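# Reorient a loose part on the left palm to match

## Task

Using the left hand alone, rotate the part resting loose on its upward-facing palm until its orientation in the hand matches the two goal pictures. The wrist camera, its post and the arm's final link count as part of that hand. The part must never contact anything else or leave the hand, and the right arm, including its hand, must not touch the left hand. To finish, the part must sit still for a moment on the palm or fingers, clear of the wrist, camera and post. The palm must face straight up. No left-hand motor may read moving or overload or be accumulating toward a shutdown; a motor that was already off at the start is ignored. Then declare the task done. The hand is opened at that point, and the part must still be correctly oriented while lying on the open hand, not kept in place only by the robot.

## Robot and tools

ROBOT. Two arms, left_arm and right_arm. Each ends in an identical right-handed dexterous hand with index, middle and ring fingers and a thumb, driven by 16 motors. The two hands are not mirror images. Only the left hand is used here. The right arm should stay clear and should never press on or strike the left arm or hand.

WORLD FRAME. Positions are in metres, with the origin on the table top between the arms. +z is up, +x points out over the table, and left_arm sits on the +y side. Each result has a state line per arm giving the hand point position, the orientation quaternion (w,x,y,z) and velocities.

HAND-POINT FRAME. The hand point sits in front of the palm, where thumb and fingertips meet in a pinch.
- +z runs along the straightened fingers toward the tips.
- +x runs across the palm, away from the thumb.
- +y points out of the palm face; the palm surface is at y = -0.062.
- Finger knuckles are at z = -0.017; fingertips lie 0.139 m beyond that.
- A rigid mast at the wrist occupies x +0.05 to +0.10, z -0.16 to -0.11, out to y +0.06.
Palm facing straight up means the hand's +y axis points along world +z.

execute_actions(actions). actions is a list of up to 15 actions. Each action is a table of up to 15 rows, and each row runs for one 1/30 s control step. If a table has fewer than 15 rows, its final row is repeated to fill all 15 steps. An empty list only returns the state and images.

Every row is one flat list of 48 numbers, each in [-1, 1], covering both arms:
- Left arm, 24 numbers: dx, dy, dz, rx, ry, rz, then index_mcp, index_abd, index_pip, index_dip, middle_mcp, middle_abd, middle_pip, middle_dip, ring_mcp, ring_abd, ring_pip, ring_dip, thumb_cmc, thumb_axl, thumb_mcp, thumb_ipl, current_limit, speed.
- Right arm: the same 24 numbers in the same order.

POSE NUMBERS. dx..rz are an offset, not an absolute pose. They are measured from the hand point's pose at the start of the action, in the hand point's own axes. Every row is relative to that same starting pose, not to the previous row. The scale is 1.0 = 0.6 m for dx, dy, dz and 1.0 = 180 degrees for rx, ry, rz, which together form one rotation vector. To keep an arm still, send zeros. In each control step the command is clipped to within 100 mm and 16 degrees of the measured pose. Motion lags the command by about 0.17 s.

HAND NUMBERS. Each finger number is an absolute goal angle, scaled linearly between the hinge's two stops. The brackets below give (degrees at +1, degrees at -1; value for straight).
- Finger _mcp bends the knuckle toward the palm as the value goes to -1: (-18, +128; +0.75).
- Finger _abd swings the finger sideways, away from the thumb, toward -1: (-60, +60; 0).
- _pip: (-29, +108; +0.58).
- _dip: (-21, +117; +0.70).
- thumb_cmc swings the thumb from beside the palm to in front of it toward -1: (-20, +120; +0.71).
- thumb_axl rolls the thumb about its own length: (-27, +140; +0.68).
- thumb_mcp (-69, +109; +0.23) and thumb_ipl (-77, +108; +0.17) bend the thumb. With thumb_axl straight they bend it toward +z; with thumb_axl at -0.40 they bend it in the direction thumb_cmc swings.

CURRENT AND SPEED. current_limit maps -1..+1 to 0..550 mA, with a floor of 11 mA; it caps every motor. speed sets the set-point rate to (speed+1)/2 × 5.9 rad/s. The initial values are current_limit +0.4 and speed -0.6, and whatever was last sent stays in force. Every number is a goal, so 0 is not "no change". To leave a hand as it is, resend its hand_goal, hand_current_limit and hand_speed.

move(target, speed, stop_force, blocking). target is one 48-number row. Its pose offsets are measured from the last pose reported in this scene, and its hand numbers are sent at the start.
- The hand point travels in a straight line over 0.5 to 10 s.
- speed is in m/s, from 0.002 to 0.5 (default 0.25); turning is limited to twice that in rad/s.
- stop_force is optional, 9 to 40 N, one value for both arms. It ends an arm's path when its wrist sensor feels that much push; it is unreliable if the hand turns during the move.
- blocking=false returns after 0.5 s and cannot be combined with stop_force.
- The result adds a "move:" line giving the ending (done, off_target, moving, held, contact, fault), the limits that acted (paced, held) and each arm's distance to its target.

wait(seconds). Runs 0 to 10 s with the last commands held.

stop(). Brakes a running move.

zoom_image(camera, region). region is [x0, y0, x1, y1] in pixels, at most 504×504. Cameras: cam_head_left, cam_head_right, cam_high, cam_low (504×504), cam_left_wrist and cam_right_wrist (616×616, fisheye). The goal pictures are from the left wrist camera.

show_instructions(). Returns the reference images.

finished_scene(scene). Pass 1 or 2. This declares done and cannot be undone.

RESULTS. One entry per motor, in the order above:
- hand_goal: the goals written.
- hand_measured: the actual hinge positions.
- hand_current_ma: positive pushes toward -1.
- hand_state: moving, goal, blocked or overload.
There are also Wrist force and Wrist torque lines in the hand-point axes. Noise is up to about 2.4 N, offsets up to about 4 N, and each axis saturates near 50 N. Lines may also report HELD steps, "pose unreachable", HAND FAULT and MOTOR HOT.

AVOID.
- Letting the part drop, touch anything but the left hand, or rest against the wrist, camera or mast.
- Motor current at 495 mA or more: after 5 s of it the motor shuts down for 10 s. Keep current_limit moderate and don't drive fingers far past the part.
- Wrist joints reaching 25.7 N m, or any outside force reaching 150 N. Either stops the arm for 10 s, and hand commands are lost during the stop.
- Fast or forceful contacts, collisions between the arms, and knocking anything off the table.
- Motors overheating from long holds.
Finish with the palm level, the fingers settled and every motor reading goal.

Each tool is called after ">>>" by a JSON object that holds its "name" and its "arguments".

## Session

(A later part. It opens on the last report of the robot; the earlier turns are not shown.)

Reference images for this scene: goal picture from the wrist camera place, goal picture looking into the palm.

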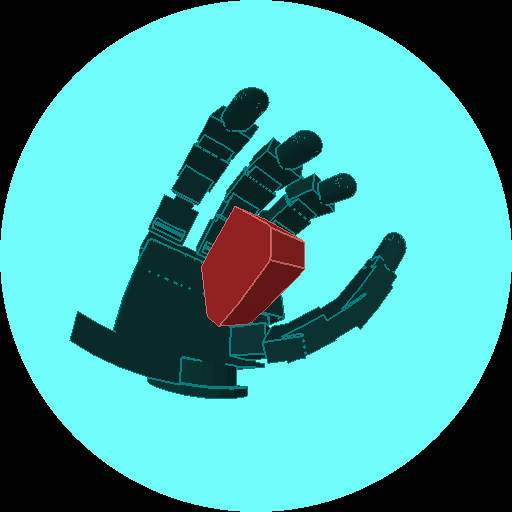

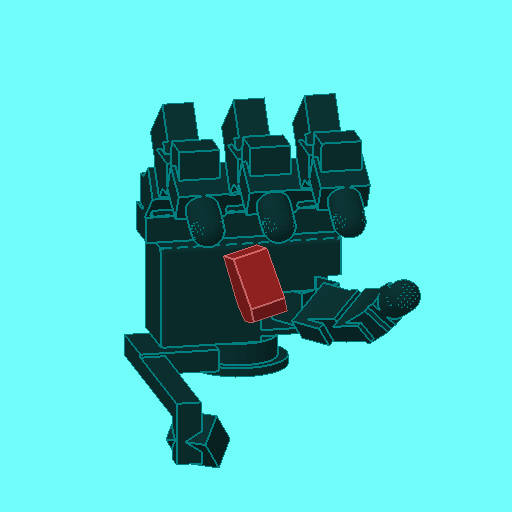

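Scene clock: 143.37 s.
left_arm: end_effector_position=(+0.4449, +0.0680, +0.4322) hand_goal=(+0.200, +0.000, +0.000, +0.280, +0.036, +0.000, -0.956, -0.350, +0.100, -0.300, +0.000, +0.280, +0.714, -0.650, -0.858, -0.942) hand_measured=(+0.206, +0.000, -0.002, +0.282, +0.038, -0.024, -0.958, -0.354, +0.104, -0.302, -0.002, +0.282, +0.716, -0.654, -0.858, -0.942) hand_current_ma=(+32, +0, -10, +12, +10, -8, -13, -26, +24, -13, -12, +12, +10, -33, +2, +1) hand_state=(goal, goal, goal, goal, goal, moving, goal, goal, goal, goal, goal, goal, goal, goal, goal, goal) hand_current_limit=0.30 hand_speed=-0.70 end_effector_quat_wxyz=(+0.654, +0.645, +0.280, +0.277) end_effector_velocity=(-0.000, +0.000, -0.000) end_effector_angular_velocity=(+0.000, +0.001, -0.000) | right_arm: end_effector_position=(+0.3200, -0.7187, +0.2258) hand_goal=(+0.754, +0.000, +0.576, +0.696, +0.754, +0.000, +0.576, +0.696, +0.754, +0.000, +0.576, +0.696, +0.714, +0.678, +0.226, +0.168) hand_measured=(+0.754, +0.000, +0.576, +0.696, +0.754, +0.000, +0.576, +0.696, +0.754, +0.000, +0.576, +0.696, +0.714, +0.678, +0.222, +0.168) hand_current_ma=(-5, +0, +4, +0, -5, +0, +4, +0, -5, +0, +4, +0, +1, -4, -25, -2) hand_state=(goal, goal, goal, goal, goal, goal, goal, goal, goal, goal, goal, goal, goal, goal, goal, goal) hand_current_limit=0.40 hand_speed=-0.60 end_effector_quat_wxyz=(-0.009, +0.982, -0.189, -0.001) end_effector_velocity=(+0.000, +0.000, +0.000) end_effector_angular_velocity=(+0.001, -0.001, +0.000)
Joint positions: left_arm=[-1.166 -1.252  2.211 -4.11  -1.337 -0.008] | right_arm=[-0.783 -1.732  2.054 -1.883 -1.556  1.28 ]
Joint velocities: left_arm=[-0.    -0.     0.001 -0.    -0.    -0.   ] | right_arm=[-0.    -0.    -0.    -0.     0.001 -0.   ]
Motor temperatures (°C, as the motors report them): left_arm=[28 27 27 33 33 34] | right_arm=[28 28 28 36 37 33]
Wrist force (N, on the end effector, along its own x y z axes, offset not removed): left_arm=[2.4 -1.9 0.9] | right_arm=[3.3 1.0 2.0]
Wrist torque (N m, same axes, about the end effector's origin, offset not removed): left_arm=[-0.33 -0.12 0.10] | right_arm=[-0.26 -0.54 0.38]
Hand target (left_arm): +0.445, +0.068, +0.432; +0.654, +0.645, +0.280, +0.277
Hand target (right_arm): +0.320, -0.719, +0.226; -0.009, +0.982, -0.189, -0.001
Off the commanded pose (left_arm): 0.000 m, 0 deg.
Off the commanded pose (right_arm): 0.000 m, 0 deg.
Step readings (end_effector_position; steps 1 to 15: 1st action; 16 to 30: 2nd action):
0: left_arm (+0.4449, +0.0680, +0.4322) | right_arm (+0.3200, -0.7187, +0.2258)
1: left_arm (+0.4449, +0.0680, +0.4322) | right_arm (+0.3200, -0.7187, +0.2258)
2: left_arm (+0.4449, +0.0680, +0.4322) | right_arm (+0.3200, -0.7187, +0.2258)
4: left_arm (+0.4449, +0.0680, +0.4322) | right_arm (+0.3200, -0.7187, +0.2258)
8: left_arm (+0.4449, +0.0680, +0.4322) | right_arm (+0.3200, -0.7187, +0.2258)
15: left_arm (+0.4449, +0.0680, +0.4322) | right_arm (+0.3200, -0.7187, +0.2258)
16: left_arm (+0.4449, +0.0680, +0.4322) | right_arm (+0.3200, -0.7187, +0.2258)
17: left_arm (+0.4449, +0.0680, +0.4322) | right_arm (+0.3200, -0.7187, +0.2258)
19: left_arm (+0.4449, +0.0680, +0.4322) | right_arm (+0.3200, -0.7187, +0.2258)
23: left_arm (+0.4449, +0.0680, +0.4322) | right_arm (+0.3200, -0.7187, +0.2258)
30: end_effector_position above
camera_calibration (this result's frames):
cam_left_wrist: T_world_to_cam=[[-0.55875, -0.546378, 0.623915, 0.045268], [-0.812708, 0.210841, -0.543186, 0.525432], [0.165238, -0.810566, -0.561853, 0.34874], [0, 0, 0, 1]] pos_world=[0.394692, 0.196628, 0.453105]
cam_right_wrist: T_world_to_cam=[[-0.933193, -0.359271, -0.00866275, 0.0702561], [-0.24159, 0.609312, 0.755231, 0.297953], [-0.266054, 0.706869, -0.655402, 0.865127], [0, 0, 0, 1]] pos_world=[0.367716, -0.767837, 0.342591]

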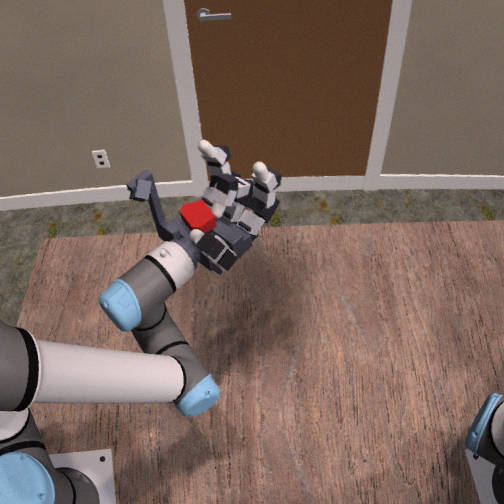

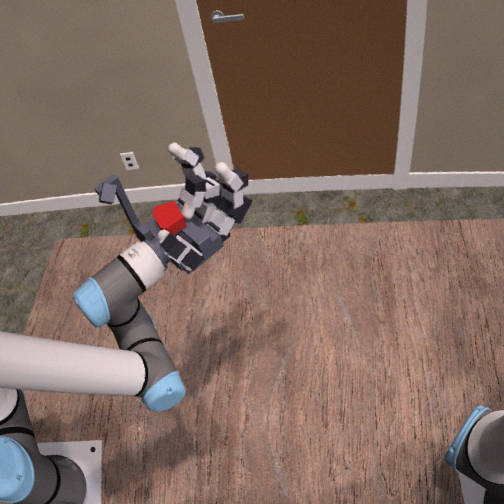

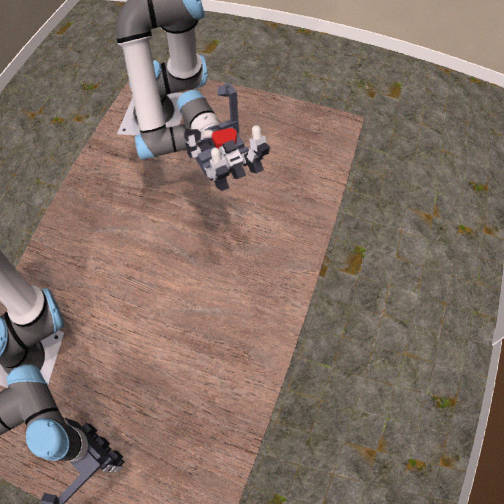

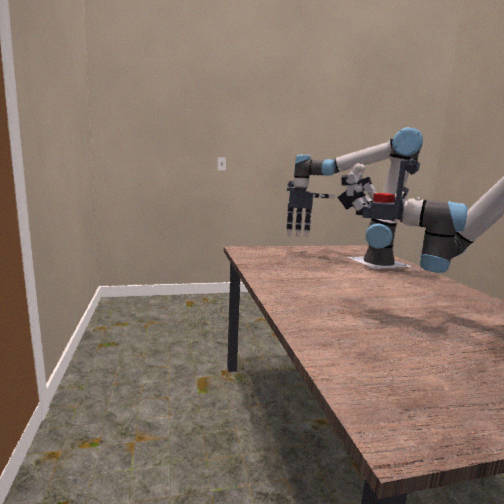

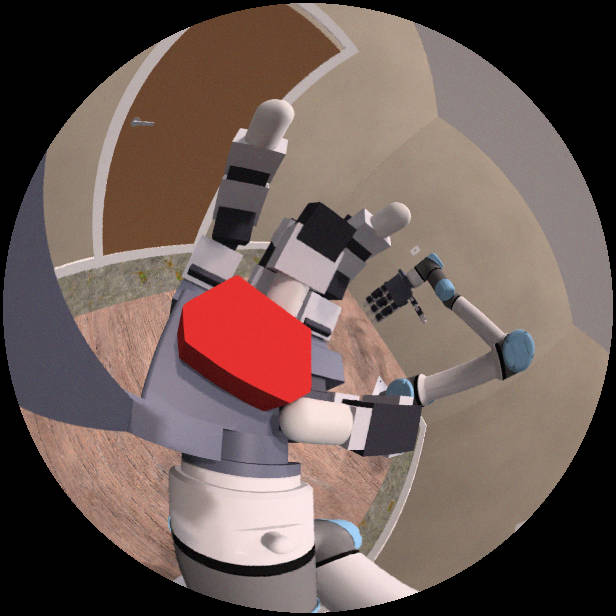

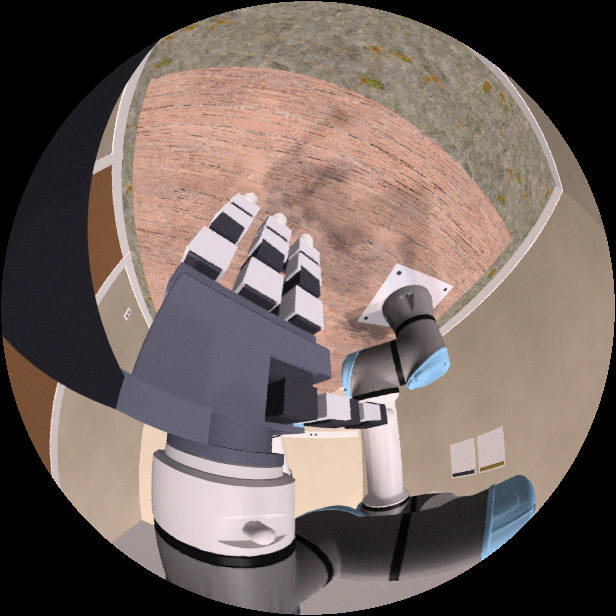

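>>> {"name": "execute_actions", "arguments": {"actions": [[[0,0,0,0,0,0, 0.2,0,0,0.28, 0.035,0.0,-0.956,-0.35, 0.1,-0.3,0,0.28, 0.714,-0.75,-0.858,-0.943, 0.5,-0.5, 0,0,0,0,0,0, 0.754,0,0.576,0.696,0.754,0,0.576,0.696,0.754,0,0.576,0.696,0.714,0.678,0.226,0.168,0.4,-0.6],[0,0,0,0,0,0, 0.2,0,0,0.28, 0.035,0.0,-0.956,-0.35, 0.1,-0.3,0,0.28, 0.714,-0.75,-0.858,-0.943, 0.5,-0.5, 0,0,0,0,0,0, 0.754,0,0.576,0.696,0.754,0,0.576,0.696,0.754,0,0.576,0.696,0.714,0.678,0.226,0.168,0.4,-0.6],[0,0,0,0,0,0, 0.2,0,0,0.28, 0.035,0.0,-0.956,-0.35, 0.1,-0.3,0,0.28, 0.714,-0.75,-0.858,-0.943, 0.5,-0.5, 0,0,0,0,0,0, 0.754,0,0.576,0.696,0.754,0,0.576,0.696,0.754,0,0.576,0.696,0.714,0.678,0.226,0.168,0.4,-0.6],[0,0,0,0,0,0, 0.2,0,0,0.28, 0.035,0.0,-0.956,-0.35, 0.1,-0.3,0,0.28, 0.429,-0.75,-0.858,-0.758, 0.5,-0.5, 0,0,0,0,0,0, 0.754,0,0.576,0.696,0.754,0,0.576,0.696,0.754,0,0.576,0.696,0.714,0.678,0.226,0.168,0.4,-0.6],[0,0,0,0,0,0, 0.2,0,0,0.28, 0.035,0.0,-0.956,-0.35, 0.1,-0.3,0,0.28, 0.429,-0.75,-0.858,-0.758, 0.5,-0.5, 0,0,0,0,0,0, 0.754,0,0.576,0.696,0.754,0,0.576,0.696,0.754,0,0.576,0.696,0.714,0.678,0.226,0.168,0.4,-0.6],[0,0,0,0,0,0, 0.2,0,0,0.28, 0.035,0.0,-0.956,-0.35, 0.1,-0.3,0,0.28, 0.429,-0.75,-0.858,-0.758, 0.5,-0.5, 0,0,0,0,0,0, 0.754,0,0.576,0.696,0.754,0,0.576,0.696,0.754,0,0.576,0.696,0.714,0.678,0.226,0.168,0.4,-0.6],[0,0,0,0,0,0, 0.2,0,0,0.28, 0.035,0.0,-0.956,-0.35, 0.1,-0.3,0,0.28, 0.429,-0.75,-0.858,-0.758, 0.5,-0.5, 0,0,0,0,0,0, 0.754,0,0.576,0.696,0.754,0,0.576,0.696,0.754,0,0.576,0.696,0.714,0.678,0.226,0.168,0.4,-0.6],[0,0,0,0,0,0, 0.2,0,0,0.28, 0.035,0.0,-0.956,-0.35, 0.1,-0.3,0,0.28, 0.429,-0.75,-0.858,-0.758, 0.5,-0.5, 0,0,0,0,0,0, 0.754,0,0.576,0.696,0.754,0,0.576,0.696,0.754,0,0.576,0.696,0.714,0.678,0.226,0.168,0.4,-0.6],[0,0,0,0,0,0, 0.2,0,0,0.28, 0.035,0.0,-0.956,-0.35, 0.1,-0.3,0,0.28, 0.429,-0.75,-0.858,-0.758, 0.5,-0.5, 0,0,0,0,0,0, 0.754,0,0.576,0.696,0.754,0,0.576,0.696,0.754,0,0.576,0.696,0.714,0.678,0.226,0.168,0.4,-0.6],[0,0,0,0,0,0, 0.2,0,0,0.28, 0.035,0.0,-0.956,-0.35, 0.1,-0.3,0,0.28, 0.429,-0.75,-0.888,-0.758, 0.5,-0.5, 0,0,0,0,0,0, 0.754,0,0.576,0.696,0.754,0,0.576,0.696,0.754,0,0.576,0.696,0.714,0.678,0.226,0.168,0.4,-0.6]],[[0,0,0,0,0,0, 0.2,0,0,0.28, 0.02,0.0,-0.956,-0.35, 0.1,-0.3,0,0.28, 0.429,-0.60,-0.888,-0.758, 0.3,-0.7, 0,0,0,0,0,0, 0.754,0,0.576,0.696,0.754,0,0.576,0.696,0.754,0,0.576,0.696,0.714,0.678,0.226,0.168,0.4,-0.6]]]}}

>>> {"name": "zoom_image", "arguments": {"camera": "cam_left_wrist", "region": [160, 230, 400, 470]}}

Scene clock: 187.93 s.
left_arm: end_effector_position=(+0.4449, +0.0680, +0.4322) hand_goal=(+0.200, +0.000, +0.000, +0.280, +0.020, +0.000, -0.956, -0.350, +0.100, -0.300, +0.000, +0.280, +0.430, -0.600, -0.888, -0.758) hand_measured=(+0.206, +0.000, -0.002, +0.282, +0.038, -0.002, -0.960, -0.360, +0.104, -0.302, -0.002, +0.282, +0.434, -0.644, -0.880, -0.754) hand_current_ma=(+32, +0, -10, +12, +101, -7, -16, -62, +24, -13, -12, +12, +21, -299, +56, +37) hand_state=(goal, goal, goal, goal, goal, goal, goal, goal, goal, goal, goal, goal, goal, blocked, goal, goal) hand_current_limit=0.30 hand_speed=-0.70 end_effector_quat_wxyz=(+0.654, +0.645, +0.280, +0.277) end_effector_velocity=(+0.000, +0.000, -0.000) end_effector_angular_velocity=(+0.001, -0.001, +0.001) | right_arm: end_effector_position=(+0.3200, -0.7187, +0.2258) hand_goal=(+0.754, +0.000, +0.576, +0.696, +0.754, +0.000, +0.576, +0.696, +0.754, +0.000, +0.576, +0.696, +0.714, +0.678, +0.226, +0.168) hand_measured=(+0.754, +0.000, +0.576, +0.696, +0.754, +0.000, +0.576, +0.696, +0.754, +0.000, +0.576, +0.696, +0.714, +0.678, +0.222, +0.168) hand_current_ma=(-5, +0, +4, +0, -5, +0, +4, +0, -5, +0, +4, +0, +1, -4, -25, -2) hand_state=(goal, goal, goal, goal, goal, goal, goal, goal, goal, goal, goal, goal, goal, goal, goal, goal) hand_current_limit=0.40 hand_speed=-0.60 end_effector_quat_wxyz=(-0.009, +0.982, -0.189, -0.001) end_effector_velocity=(-0.000, -0.000, +0.000) end_effector_angular_velocity=(-0.001, +0.000, -0.000)
Joint positions: left_arm=[-1.166 -1.252  2.211 -4.11  -1.337 -0.008] | right_arm=[-0.783 -1.732  2.054 -1.883 -1.556  1.28 ]
Joint velocities: left_arm=[ 0.001  0.     0.    -0.    -0.     0.001] | right_arm=[-0.    -0.     0.    -0.    -0.001  0.   ]
Motor temperatures (°C, as the motors report them): left_arm=[28 27 27 33 33 34] | right_arm=[28 28 28 36 37 33]
Wrist force (N, on the end effector, along its own x y z axes, offset not removed): left_arm=[0.6 -2.3 1.0] | right_arm=[3.9 1.2 0.1]
Wrist torque (N m, same axes, about the end effector's origin, offset not removed): left_arm=[-0.45 0.03 -0.12] | right_arm=[-0.04 -0.45 0.39]
Hand target (left_arm): +0.445, +0.068, +0.432; +0.654, +0.645, +0.280, +0.277
Hand target (right_arm): +0.320, -0.719, +0.226; -0.009, +0.982, -0.189, -0.001
Off the commanded pose (left_arm): 0.000 m, 0 deg.
Off the commanded pose (right_arm): 0.000 m, 0 deg.
Step readings (end_effector_position; steps 1 to 15: 1st action; 16 to 30: 2nd action):
0: left_arm (+0.4449, +0.0680, +0.4322) | right_arm (+0.3200, -0.7187, +0.2258)
1: left_arm (+0.4449, +0.0680, +0.4322) | right_arm (+0.3200, -0.7187, +0.2258)
2: left_arm (+0.4449, +0.0680, +0.4322) | right_arm (+0.3200, -0.7187, +0.2258)
4: left_arm (+0.4449, +0.0680, +0.4322) | right_arm (+0.3200, -0.7187, +0.2258)
8: left_arm (+0.4449, +0.0680, +0.4322) | right_arm (+0.3200, -0.7187, +0.2258)
15: left_arm (+0.4449, +0.0680, +0.4322) | right_arm (+0.3200, -0.7187, +0.2258)
16: left_arm (+0.4449, +0.0680, +0.4322) | right_arm (+0.3200, -0.7187, +0.2258)
17: left_arm (+0.4449, +0.0680, +0.4322) | right_arm (+0.3200, -0.7187, +0.2258)
19: left_arm (+0.4449, +0.0680, +0.4322) | right_arm (+0.3200, -0.7187, +0.2258)
23: left_arm (+0.4449, +0.0680, +0.4322) | right_arm (+0.3200, -0.7187, +0.2258)
30: end_effector_position above
camera_calibration (this result's frames):
cam_left_wrist: T_world_to_cam=[[-0.55875, -0.546378, 0.623915, 0.0452679], [-0.812709, 0.210841, -0.543186, 0.525432], [0.165238, -0.810566, -0.561853, 0.34874], [0, 0, 0, 1]] pos_world=[0.394692, 0.196628, 0.453105]
cam_right_wrist: T_world_to_cam=[[-0.933193, -0.359271, -0.00866277, 0.0702561], [-0.24159, 0.609312, 0.755231, 0.297954], [-0.266054, 0.706869, -0.655402, 0.865127], [0, 0, 0, 1]] pos_world=[0.367716, -0.767837, 0.342591]

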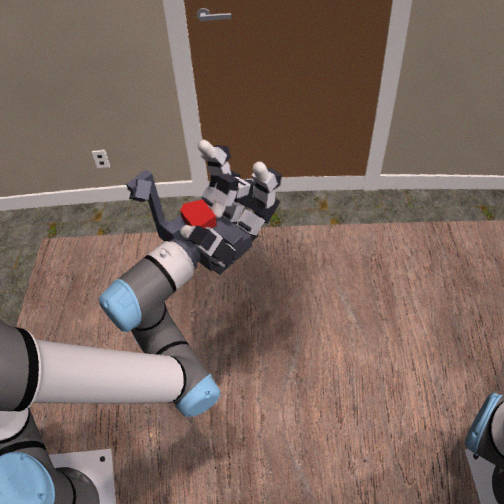

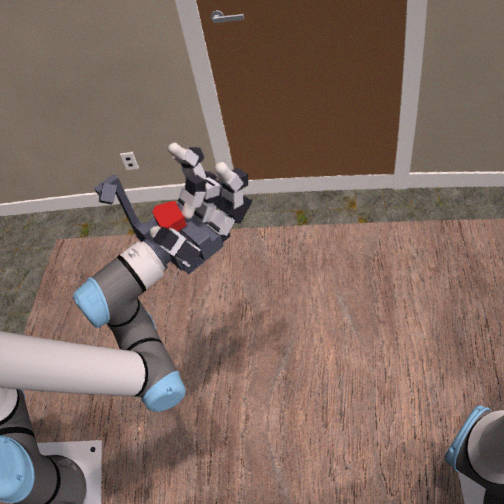

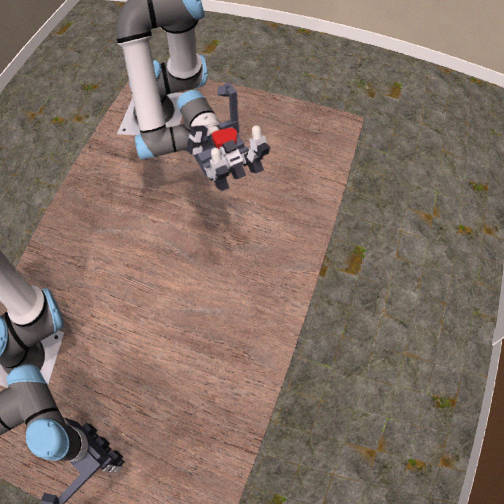

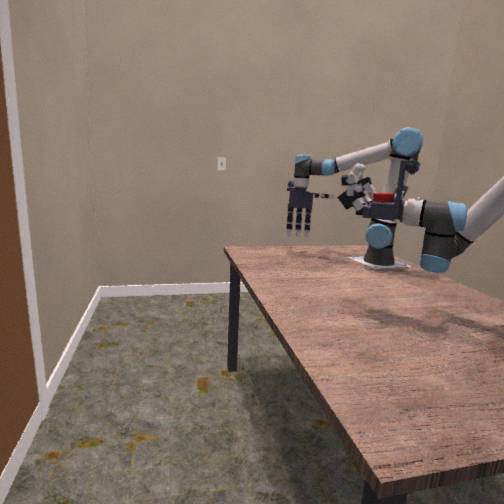

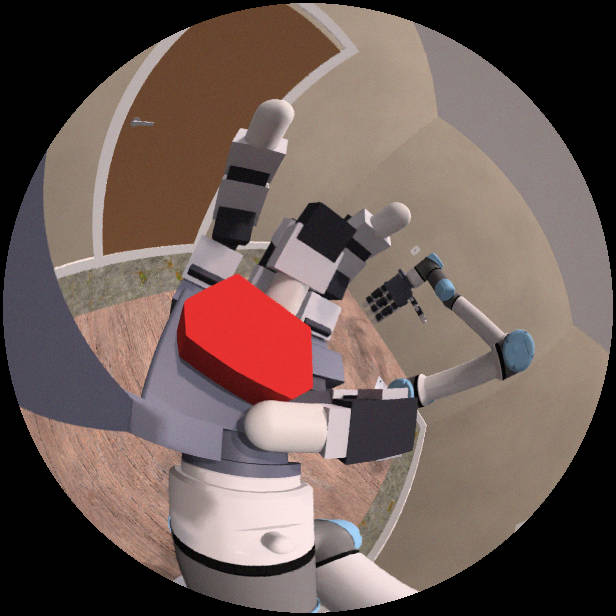

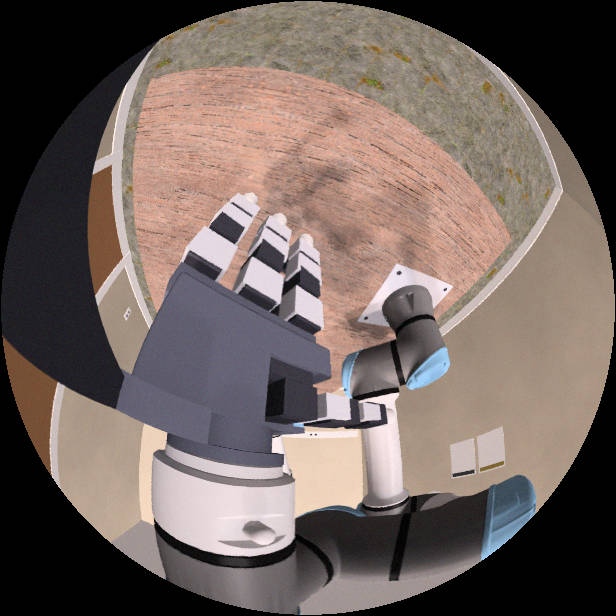

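Region (160, 230, 400, 470) of cam_left_wrist's 616x616 image, scaled by 2.100, with more detail than that image has.

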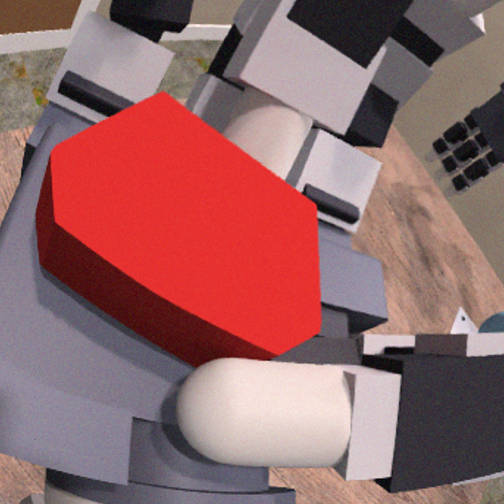

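>>> {"name": "execute_actions", "arguments": {"actions": [[[0,0,0,0,0,0, 0.2,0,0,0.28, 0.02,0.18,-0.956,-0.33, 0.1,-0.3,0,0.28, 0.514,-0.595,-0.888,-0.841, 0.3,-0.85, 0,0,0,0,0,0, 0.754,0,0.576,0.696,0.754,0,0.576,0.696,0.754,0,0.576,0.696,0.714,0.678,0.226,0.168,0.4,-0.6]],[[0,0,0,0,0,0, 0.2,0,0,0.28, 0.02,0.36,-0.956,-0.31, 0.1,-0.3,0,0.28, 0.60,-0.574,-0.870,-0.920, 0.3,-0.85, 0,0,0,0,0,0, 0.754,0,0.576,0.696,0.754,0,0.576,0.696,0.754,0,0.576,0.696,0.714,0.678,0.226,0.168,0.4,-0.6]]]}}

>>> {"name": "zoom_image", "arguments": {"camera": "cam_left_wrist", "region": [160, 230, 400, 470]}}

Scene clock: 201.00 s.
left_arm: end_effector_position=(+0.4449, +0.0680, +0.4322) hand_goal=(+0.200, +0.000, +0.000, +0.280, +0.020, +0.360, -0.956, -0.310, +0.100, -0.300, +0.000, +0.280, +0.600, -0.574, -0.870, -0.920) hand_measured=(+0.206, +0.000, -0.002, +0.282, +0.040, +0.358, -0.974, -0.338, +0.104, -0.302, -0.002, +0.282, +0.606, -0.596, -0.860, -0.906) hand_current_ma=(+32, +0, -10, +12, +112, +25, -95, -147, +24, -13, -12, +12, +33, -136, +67, +95) hand_state=(goal, goal, goal, goal, blocked, moving, goal, moving, goal, goal, goal, goal, goal, moving, goal, goal) hand_current_limit=0.30 hand_speed=-0.85 end_effector_quat_wxyz=(+0.654, +0.645, +0.280, +0.277) end_effector_velocity=(-0.000, -0.000, -0.000) end_effector_angular_velocity=(+0.001, +0.001, -0.000) | right_arm: end_effector_position=(+0.3200, -0.7187, +0.2258) hand_goal=(+0.754, +0.000, +0.576, +0.696, +0.754, +0.000, +0.576, +0.696, +0.754, +0.000, +0.576, +0.696, +0.714, +0.678, +0.226, +0.168) hand_measured=(+0.754, +0.000, +0.576, +0.696, +0.754, +0.000, +0.576, +0.696, +0.754, +0.000, +0.576, +0.696, +0.714, +0.678, +0.222, +0.168) hand_current_ma=(-5, +0, +4, +0, -5, +0, +4, +0, -5, +0, +4, +0, +1, -4, -25, -2) hand_state=(goal, goal, goal, goal, goal, goal, goal, goal, goal, goal, goal, goal, goal, goal, goal, goal) hand_current_limit=0.40 hand_speed=-0.60 end_effector_quat_wxyz=(-0.009, +0.982, -0.189, -0.001) end_effector_velocity=(+0.000, +0.000, -0.000) end_effector_angular_velocity=(+0.000, -0.000, +0.000)
Joint positions: left_arm=[-1.166 -1.252  2.211 -4.11  -1.337 -0.008] | right_arm=[-0.783 -1.732  2.054 -1.883 -1.556  1.28 ]
Joint velocities: left_arm=[-0.    -0.     0.001  0.001  0.     0.   ] | right_arm=[-0.  0. -0.  0.  0. -0.]
Motor temperatures (°C, as the motors report them): left_arm=[28 27 27 33 33 34] | right_arm=[28 28 28 36 37 33]
Wrist force (N, on the end effector, along its own x y z axes, offset not removed): left_arm=[2.5 -2.5 -0.6] | right_arm=[2.8 0.0 -0.2]
Wrist torque (N m, same axes, about the end effector's origin, offset not removed): left_arm=[-0.32 -0.11 0.04] | right_arm=[-0.22 -0.45 0.25]
Hand target (left_arm): +0.445, +0.068, +0.432; +0.654, +0.645, +0.280, +0.277
Hand target (right_arm): +0.320, -0.719, +0.226; -0.009, +0.982, -0.189, -0.001
Off the commanded pose (left_arm): 0.000 m, 0 deg.
Off the commanded pose (right_arm): 0.000 m, 0 deg.
Step readings (end_effector_position; steps 1 to 15: 1st action; 16 to 30: 2nd action):
0: left_arm (+0.4449, +0.0680, +0.4322) | right_arm (+0.3200, -0.7187, +0.2258)
1: left_arm (+0.4449, +0.0680, +0.4322) | right_arm (+0.3200, -0.7187, +0.2258)
2: left_arm (+0.4449, +0.0680, +0.4322) | right_arm (+0.3200, -0.7187, +0.2258)
4: left_arm (+0.4449, +0.0680, +0.4322) | right_arm (+0.3200, -0.7187, +0.2258)
8: left_arm (+0.4449, +0.0680, +0.4322) | right_arm (+0.3200, -0.7187, +0.2258)
15: left_arm (+0.4449, +0.0680, +0.4322) | right_arm (+0.3200, -0.7187, +0.2258)
16: left_arm (+0.4449, +0.0680, +0.4322) | right_arm (+0.3200, -0.7187, +0.2258)
17: left_arm (+0.4449, +0.0680, +0.4322) | right_arm (+0.3200, -0.7187, +0.2258)
19: left_arm (+0.4449, +0.0680, +0.4322) | right_arm (+0.3200, -0.7187, +0.2258)
23: left_arm (+0.4449, +0.0680, +0.4322) | right_arm (+0.3200, -0.7187, +0.2258)
30: end_effector_position above
camera_calibration (this result's frames):
cam_left_wrist: T_world_to_cam=[[-0.55875, -0.546377, 0.623915, 0.0452679], [-0.812708, 0.210841, -0.543186, 0.525432], [0.165238, -0.810566, -0.561853, 0.34874], [0, 0, 0, 1]] pos_world=[0.394692, 0.196628, 0.453105]
cam_right_wrist: T_world_to_cam=[[-0.933193, -0.359271, -0.00866281, 0.0702561], [-0.24159, 0.609312, 0.755231, 0.297954], [-0.266054, 0.706869, -0.655402, 0.865127], [0, 0, 0, 1]] pos_world=[0.367716, -0.767837, 0.342591]

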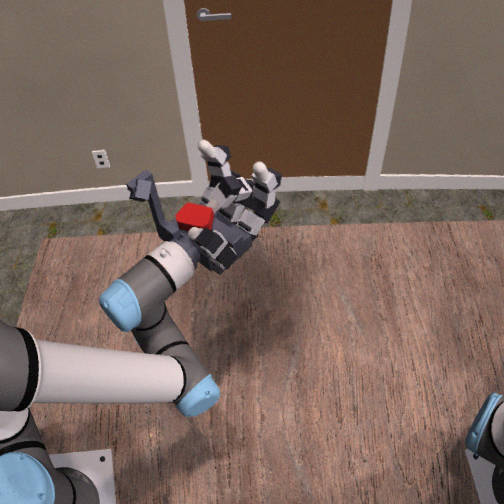

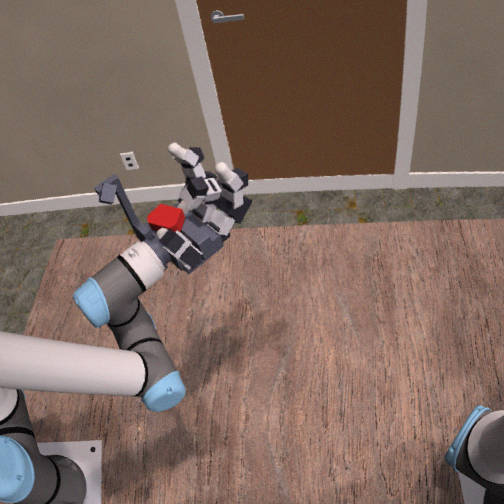

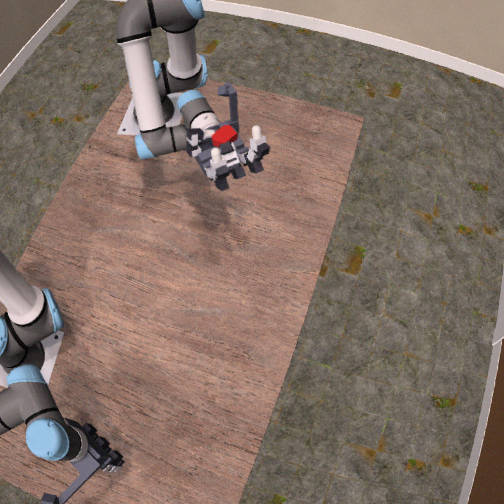

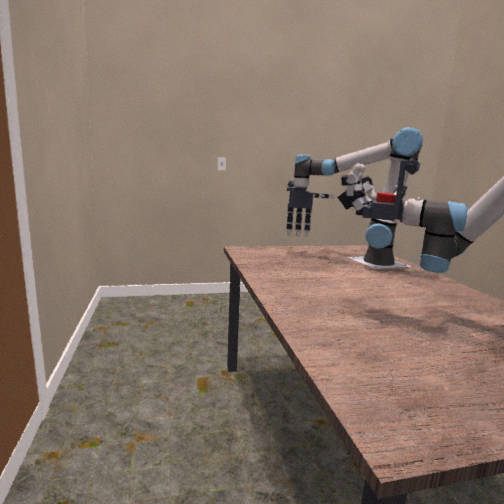

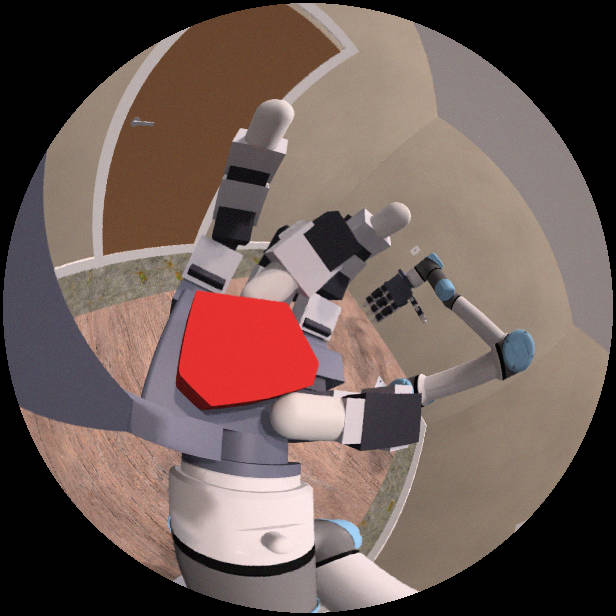

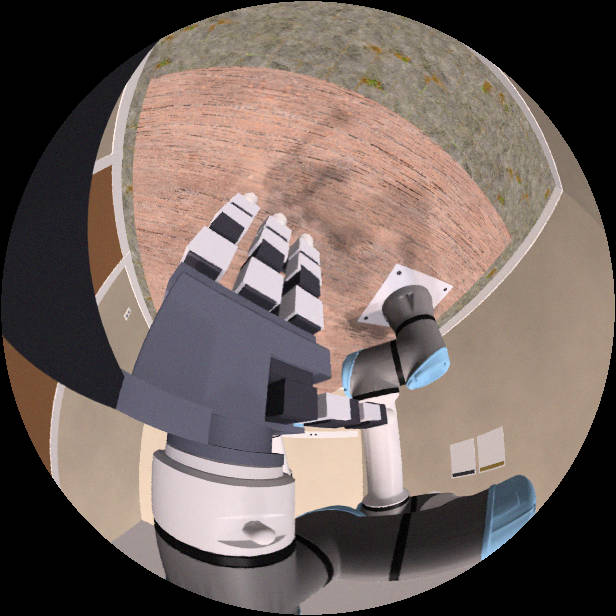

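Region (160, 230, 400, 470) of cam_left_wrist's 616x616 image, scaled by 2.100, with more detail than that image has.

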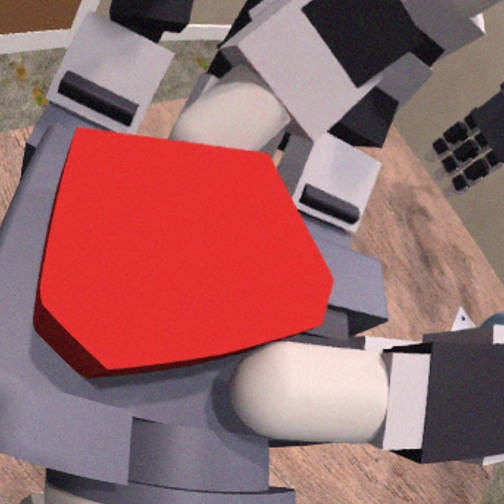

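>>> {"name": "execute_actions", "arguments": {"actions": []}}

>>> {"name": "zoom_image", "arguments": {"camera": "cam_left_wrist", "region": [160, 230, 400, 470]}}

Scene clock: 202.13 s.
left_arm: end_effector_position=(+0.4449, +0.0680, +0.4322) hand_goal=(+0.200, +0.000, +0.000, +0.280, +0.020, +0.360, -0.956, -0.310, +0.100, -0.300, +0.000, +0.280, +0.600, -0.574, -0.870, -0.920) hand_measured=(+0.206, +0.000, -0.002, +0.282, +0.040, +0.364, -0.974, -0.336, +0.104, -0.302, -0.002, +0.282, +0.606, -0.594, -0.860, -0.906) hand_current_ma=(+32, +0, -10, +12, +114, +14, -95, -152, +24, -13, -12, +12, +33, -140, +67, +98) hand_state=(goal, goal, goal, goal, blocked, goal, goal, blocked, goal, goal, goal, goal, goal, blocked, goal, goal) hand_current_limit=0.30 hand_speed=-0.85 end_effector_quat_wxyz=(+0.654, +0.645, +0.280, +0.277) end_effector_velocity=(-0.000, -0.000, +0.001) end_effector_angular_velocity=(-0.000, -0.002, -0.001) | right_arm: end_effector_position=(+0.3200, -0.7187, +0.2258) hand_goal=(+0.754, +0.000, +0.576, +0.696, +0.754, +0.000, +0.576, +0.696, +0.754, +0.000, +0.576, +0.696, +0.714, +0.678, +0.226, +0.168) hand_measured=(+0.754, +0.000, +0.576, +0.696, +0.754, +0.000, +0.576, +0.696, +0.754, +0.000, +0.576, +0.696, +0.714, +0.678, +0.222, +0.168) hand_current_ma=(-5, +0, +4, +0, -5, +0, +4, +0, -5, +0, +4, +0, +1, -4, -25, -2) hand_state=(goal, goal, goal, goal, goal, goal, goal, goal, goal, goal, goal, goal, goal, goal, goal, goal) hand_current_limit=0.40 hand_speed=-0.60 end_effector_quat_wxyz=(-0.009, +0.982, -0.189, -0.001) end_effector_velocity=(-0.000, +0.000, +0.000) end_effector_angular_velocity=(-0.000, -0.001, +0.000)
Joint positions: left_arm=[-1.166 -1.252  2.211 -4.11  -1.337 -0.008] | right_arm=[-0.783 -1.732  2.054 -1.883 -1.556  1.28 ]
Joint velocities: left_arm=[-0.001 -0.    -0.001 -0.    -0.     0.001] | right_arm=[-0.    -0.001  0.    -0.     0.    -0.   ]
Motor temperatures (°C, as the motors report them): left_arm=[28 27 27 33 33 34] | right_arm=[28 28 28 36 37 33]
Wrist force (N, on the end effector, along its own x y z axes, offset not removed): left_arm=[3.5 -0.3 -0.1] | right_arm=[4.5 -0.7 0.2]
Wrist torque (N m, same axes, about the end effector's origin, offset not removed): left_arm=[-0.09 -0.33 0.12] | right_arm=[-0.34 -0.53 0.45]
Hand target (left_arm): +0.445, +0.068, +0.432; +0.654, +0.645, +0.280, +0.277
Hand target (right_arm): +0.320, -0.719, +0.226; -0.009, +0.982, -0.189, -0.001
Off the commanded pose (left_arm): 0.000 m, 0 deg.
Off the commanded pose (right_arm): 0.000 m, 0 deg.
camera_calibration (this result's frames):
cam_left_wrist: T_world_to_cam=[[-0.55875, -0.546378, 0.623915, 0.0452679], [-0.812709, 0.210841, -0.543186, 0.525432], [0.165238, -0.810566, -0.561853, 0.34874], [0, 0, 0, 1]] pos_world=[0.394692, 0.196628, 0.453105]
cam_right_wrist: T_world_to_cam=[[-0.933193, -0.359271, -0.00866271, 0.0702561], [-0.24159, 0.609312, 0.755231, 0.297954], [-0.266054, 0.706869, -0.655402, 0.865127], [0, 0, 0, 1]] pos_world=[0.367716, -0.767837, 0.342591]

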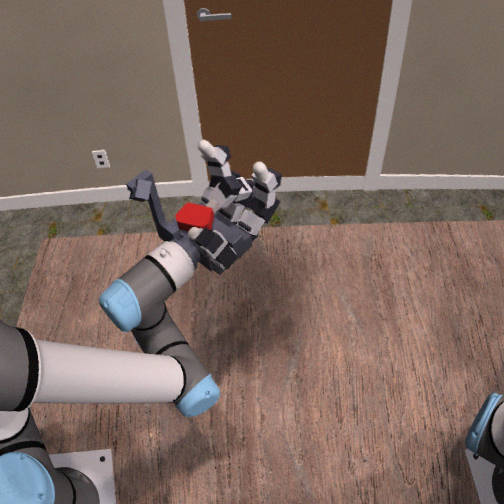

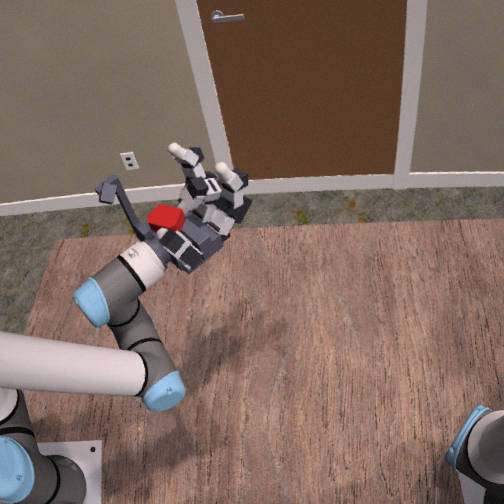

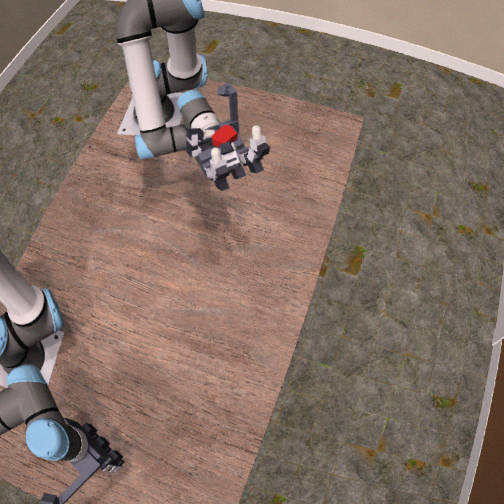

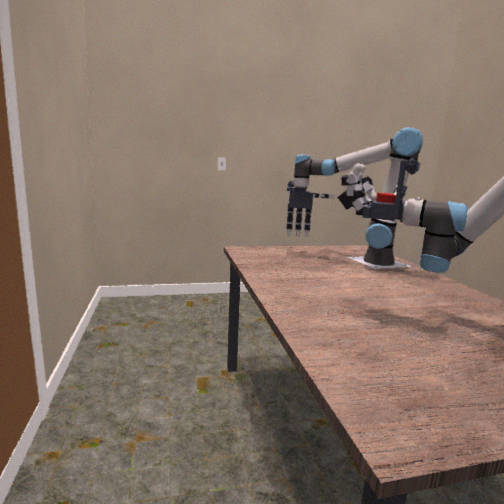

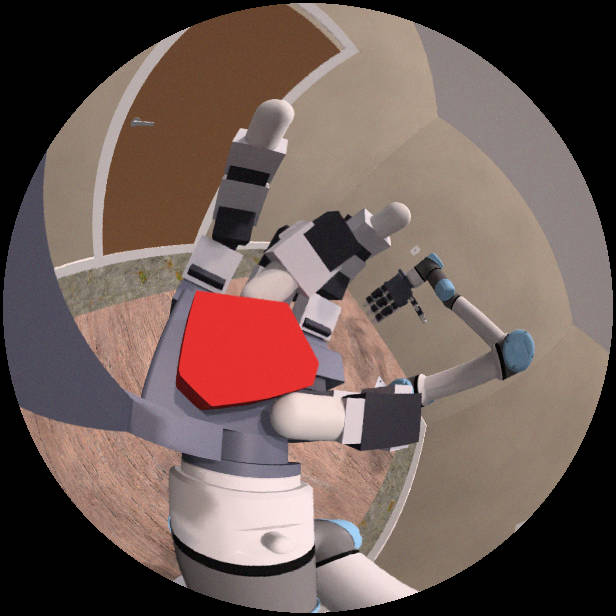

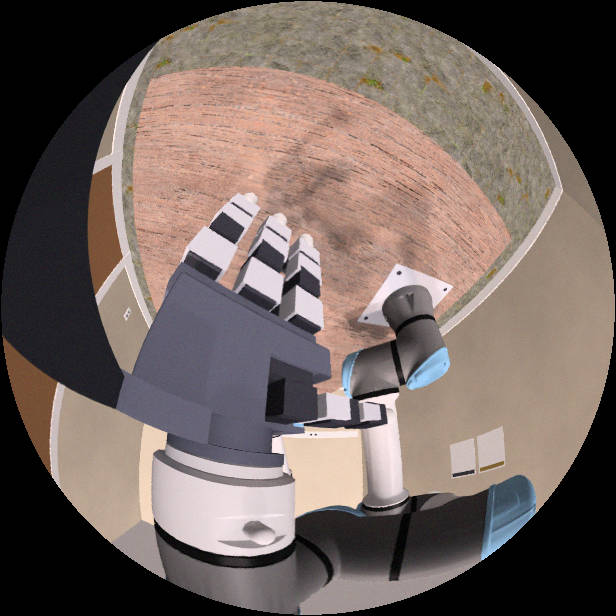

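Region (160, 230, 400, 470) of cam_left_wrist's 616x616 image, scaled by 2.100, with more detail than that image has.

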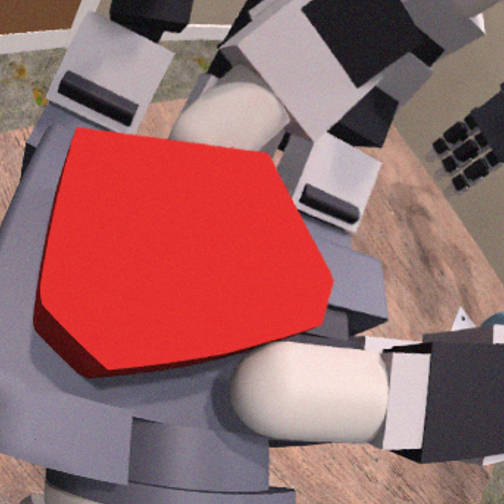

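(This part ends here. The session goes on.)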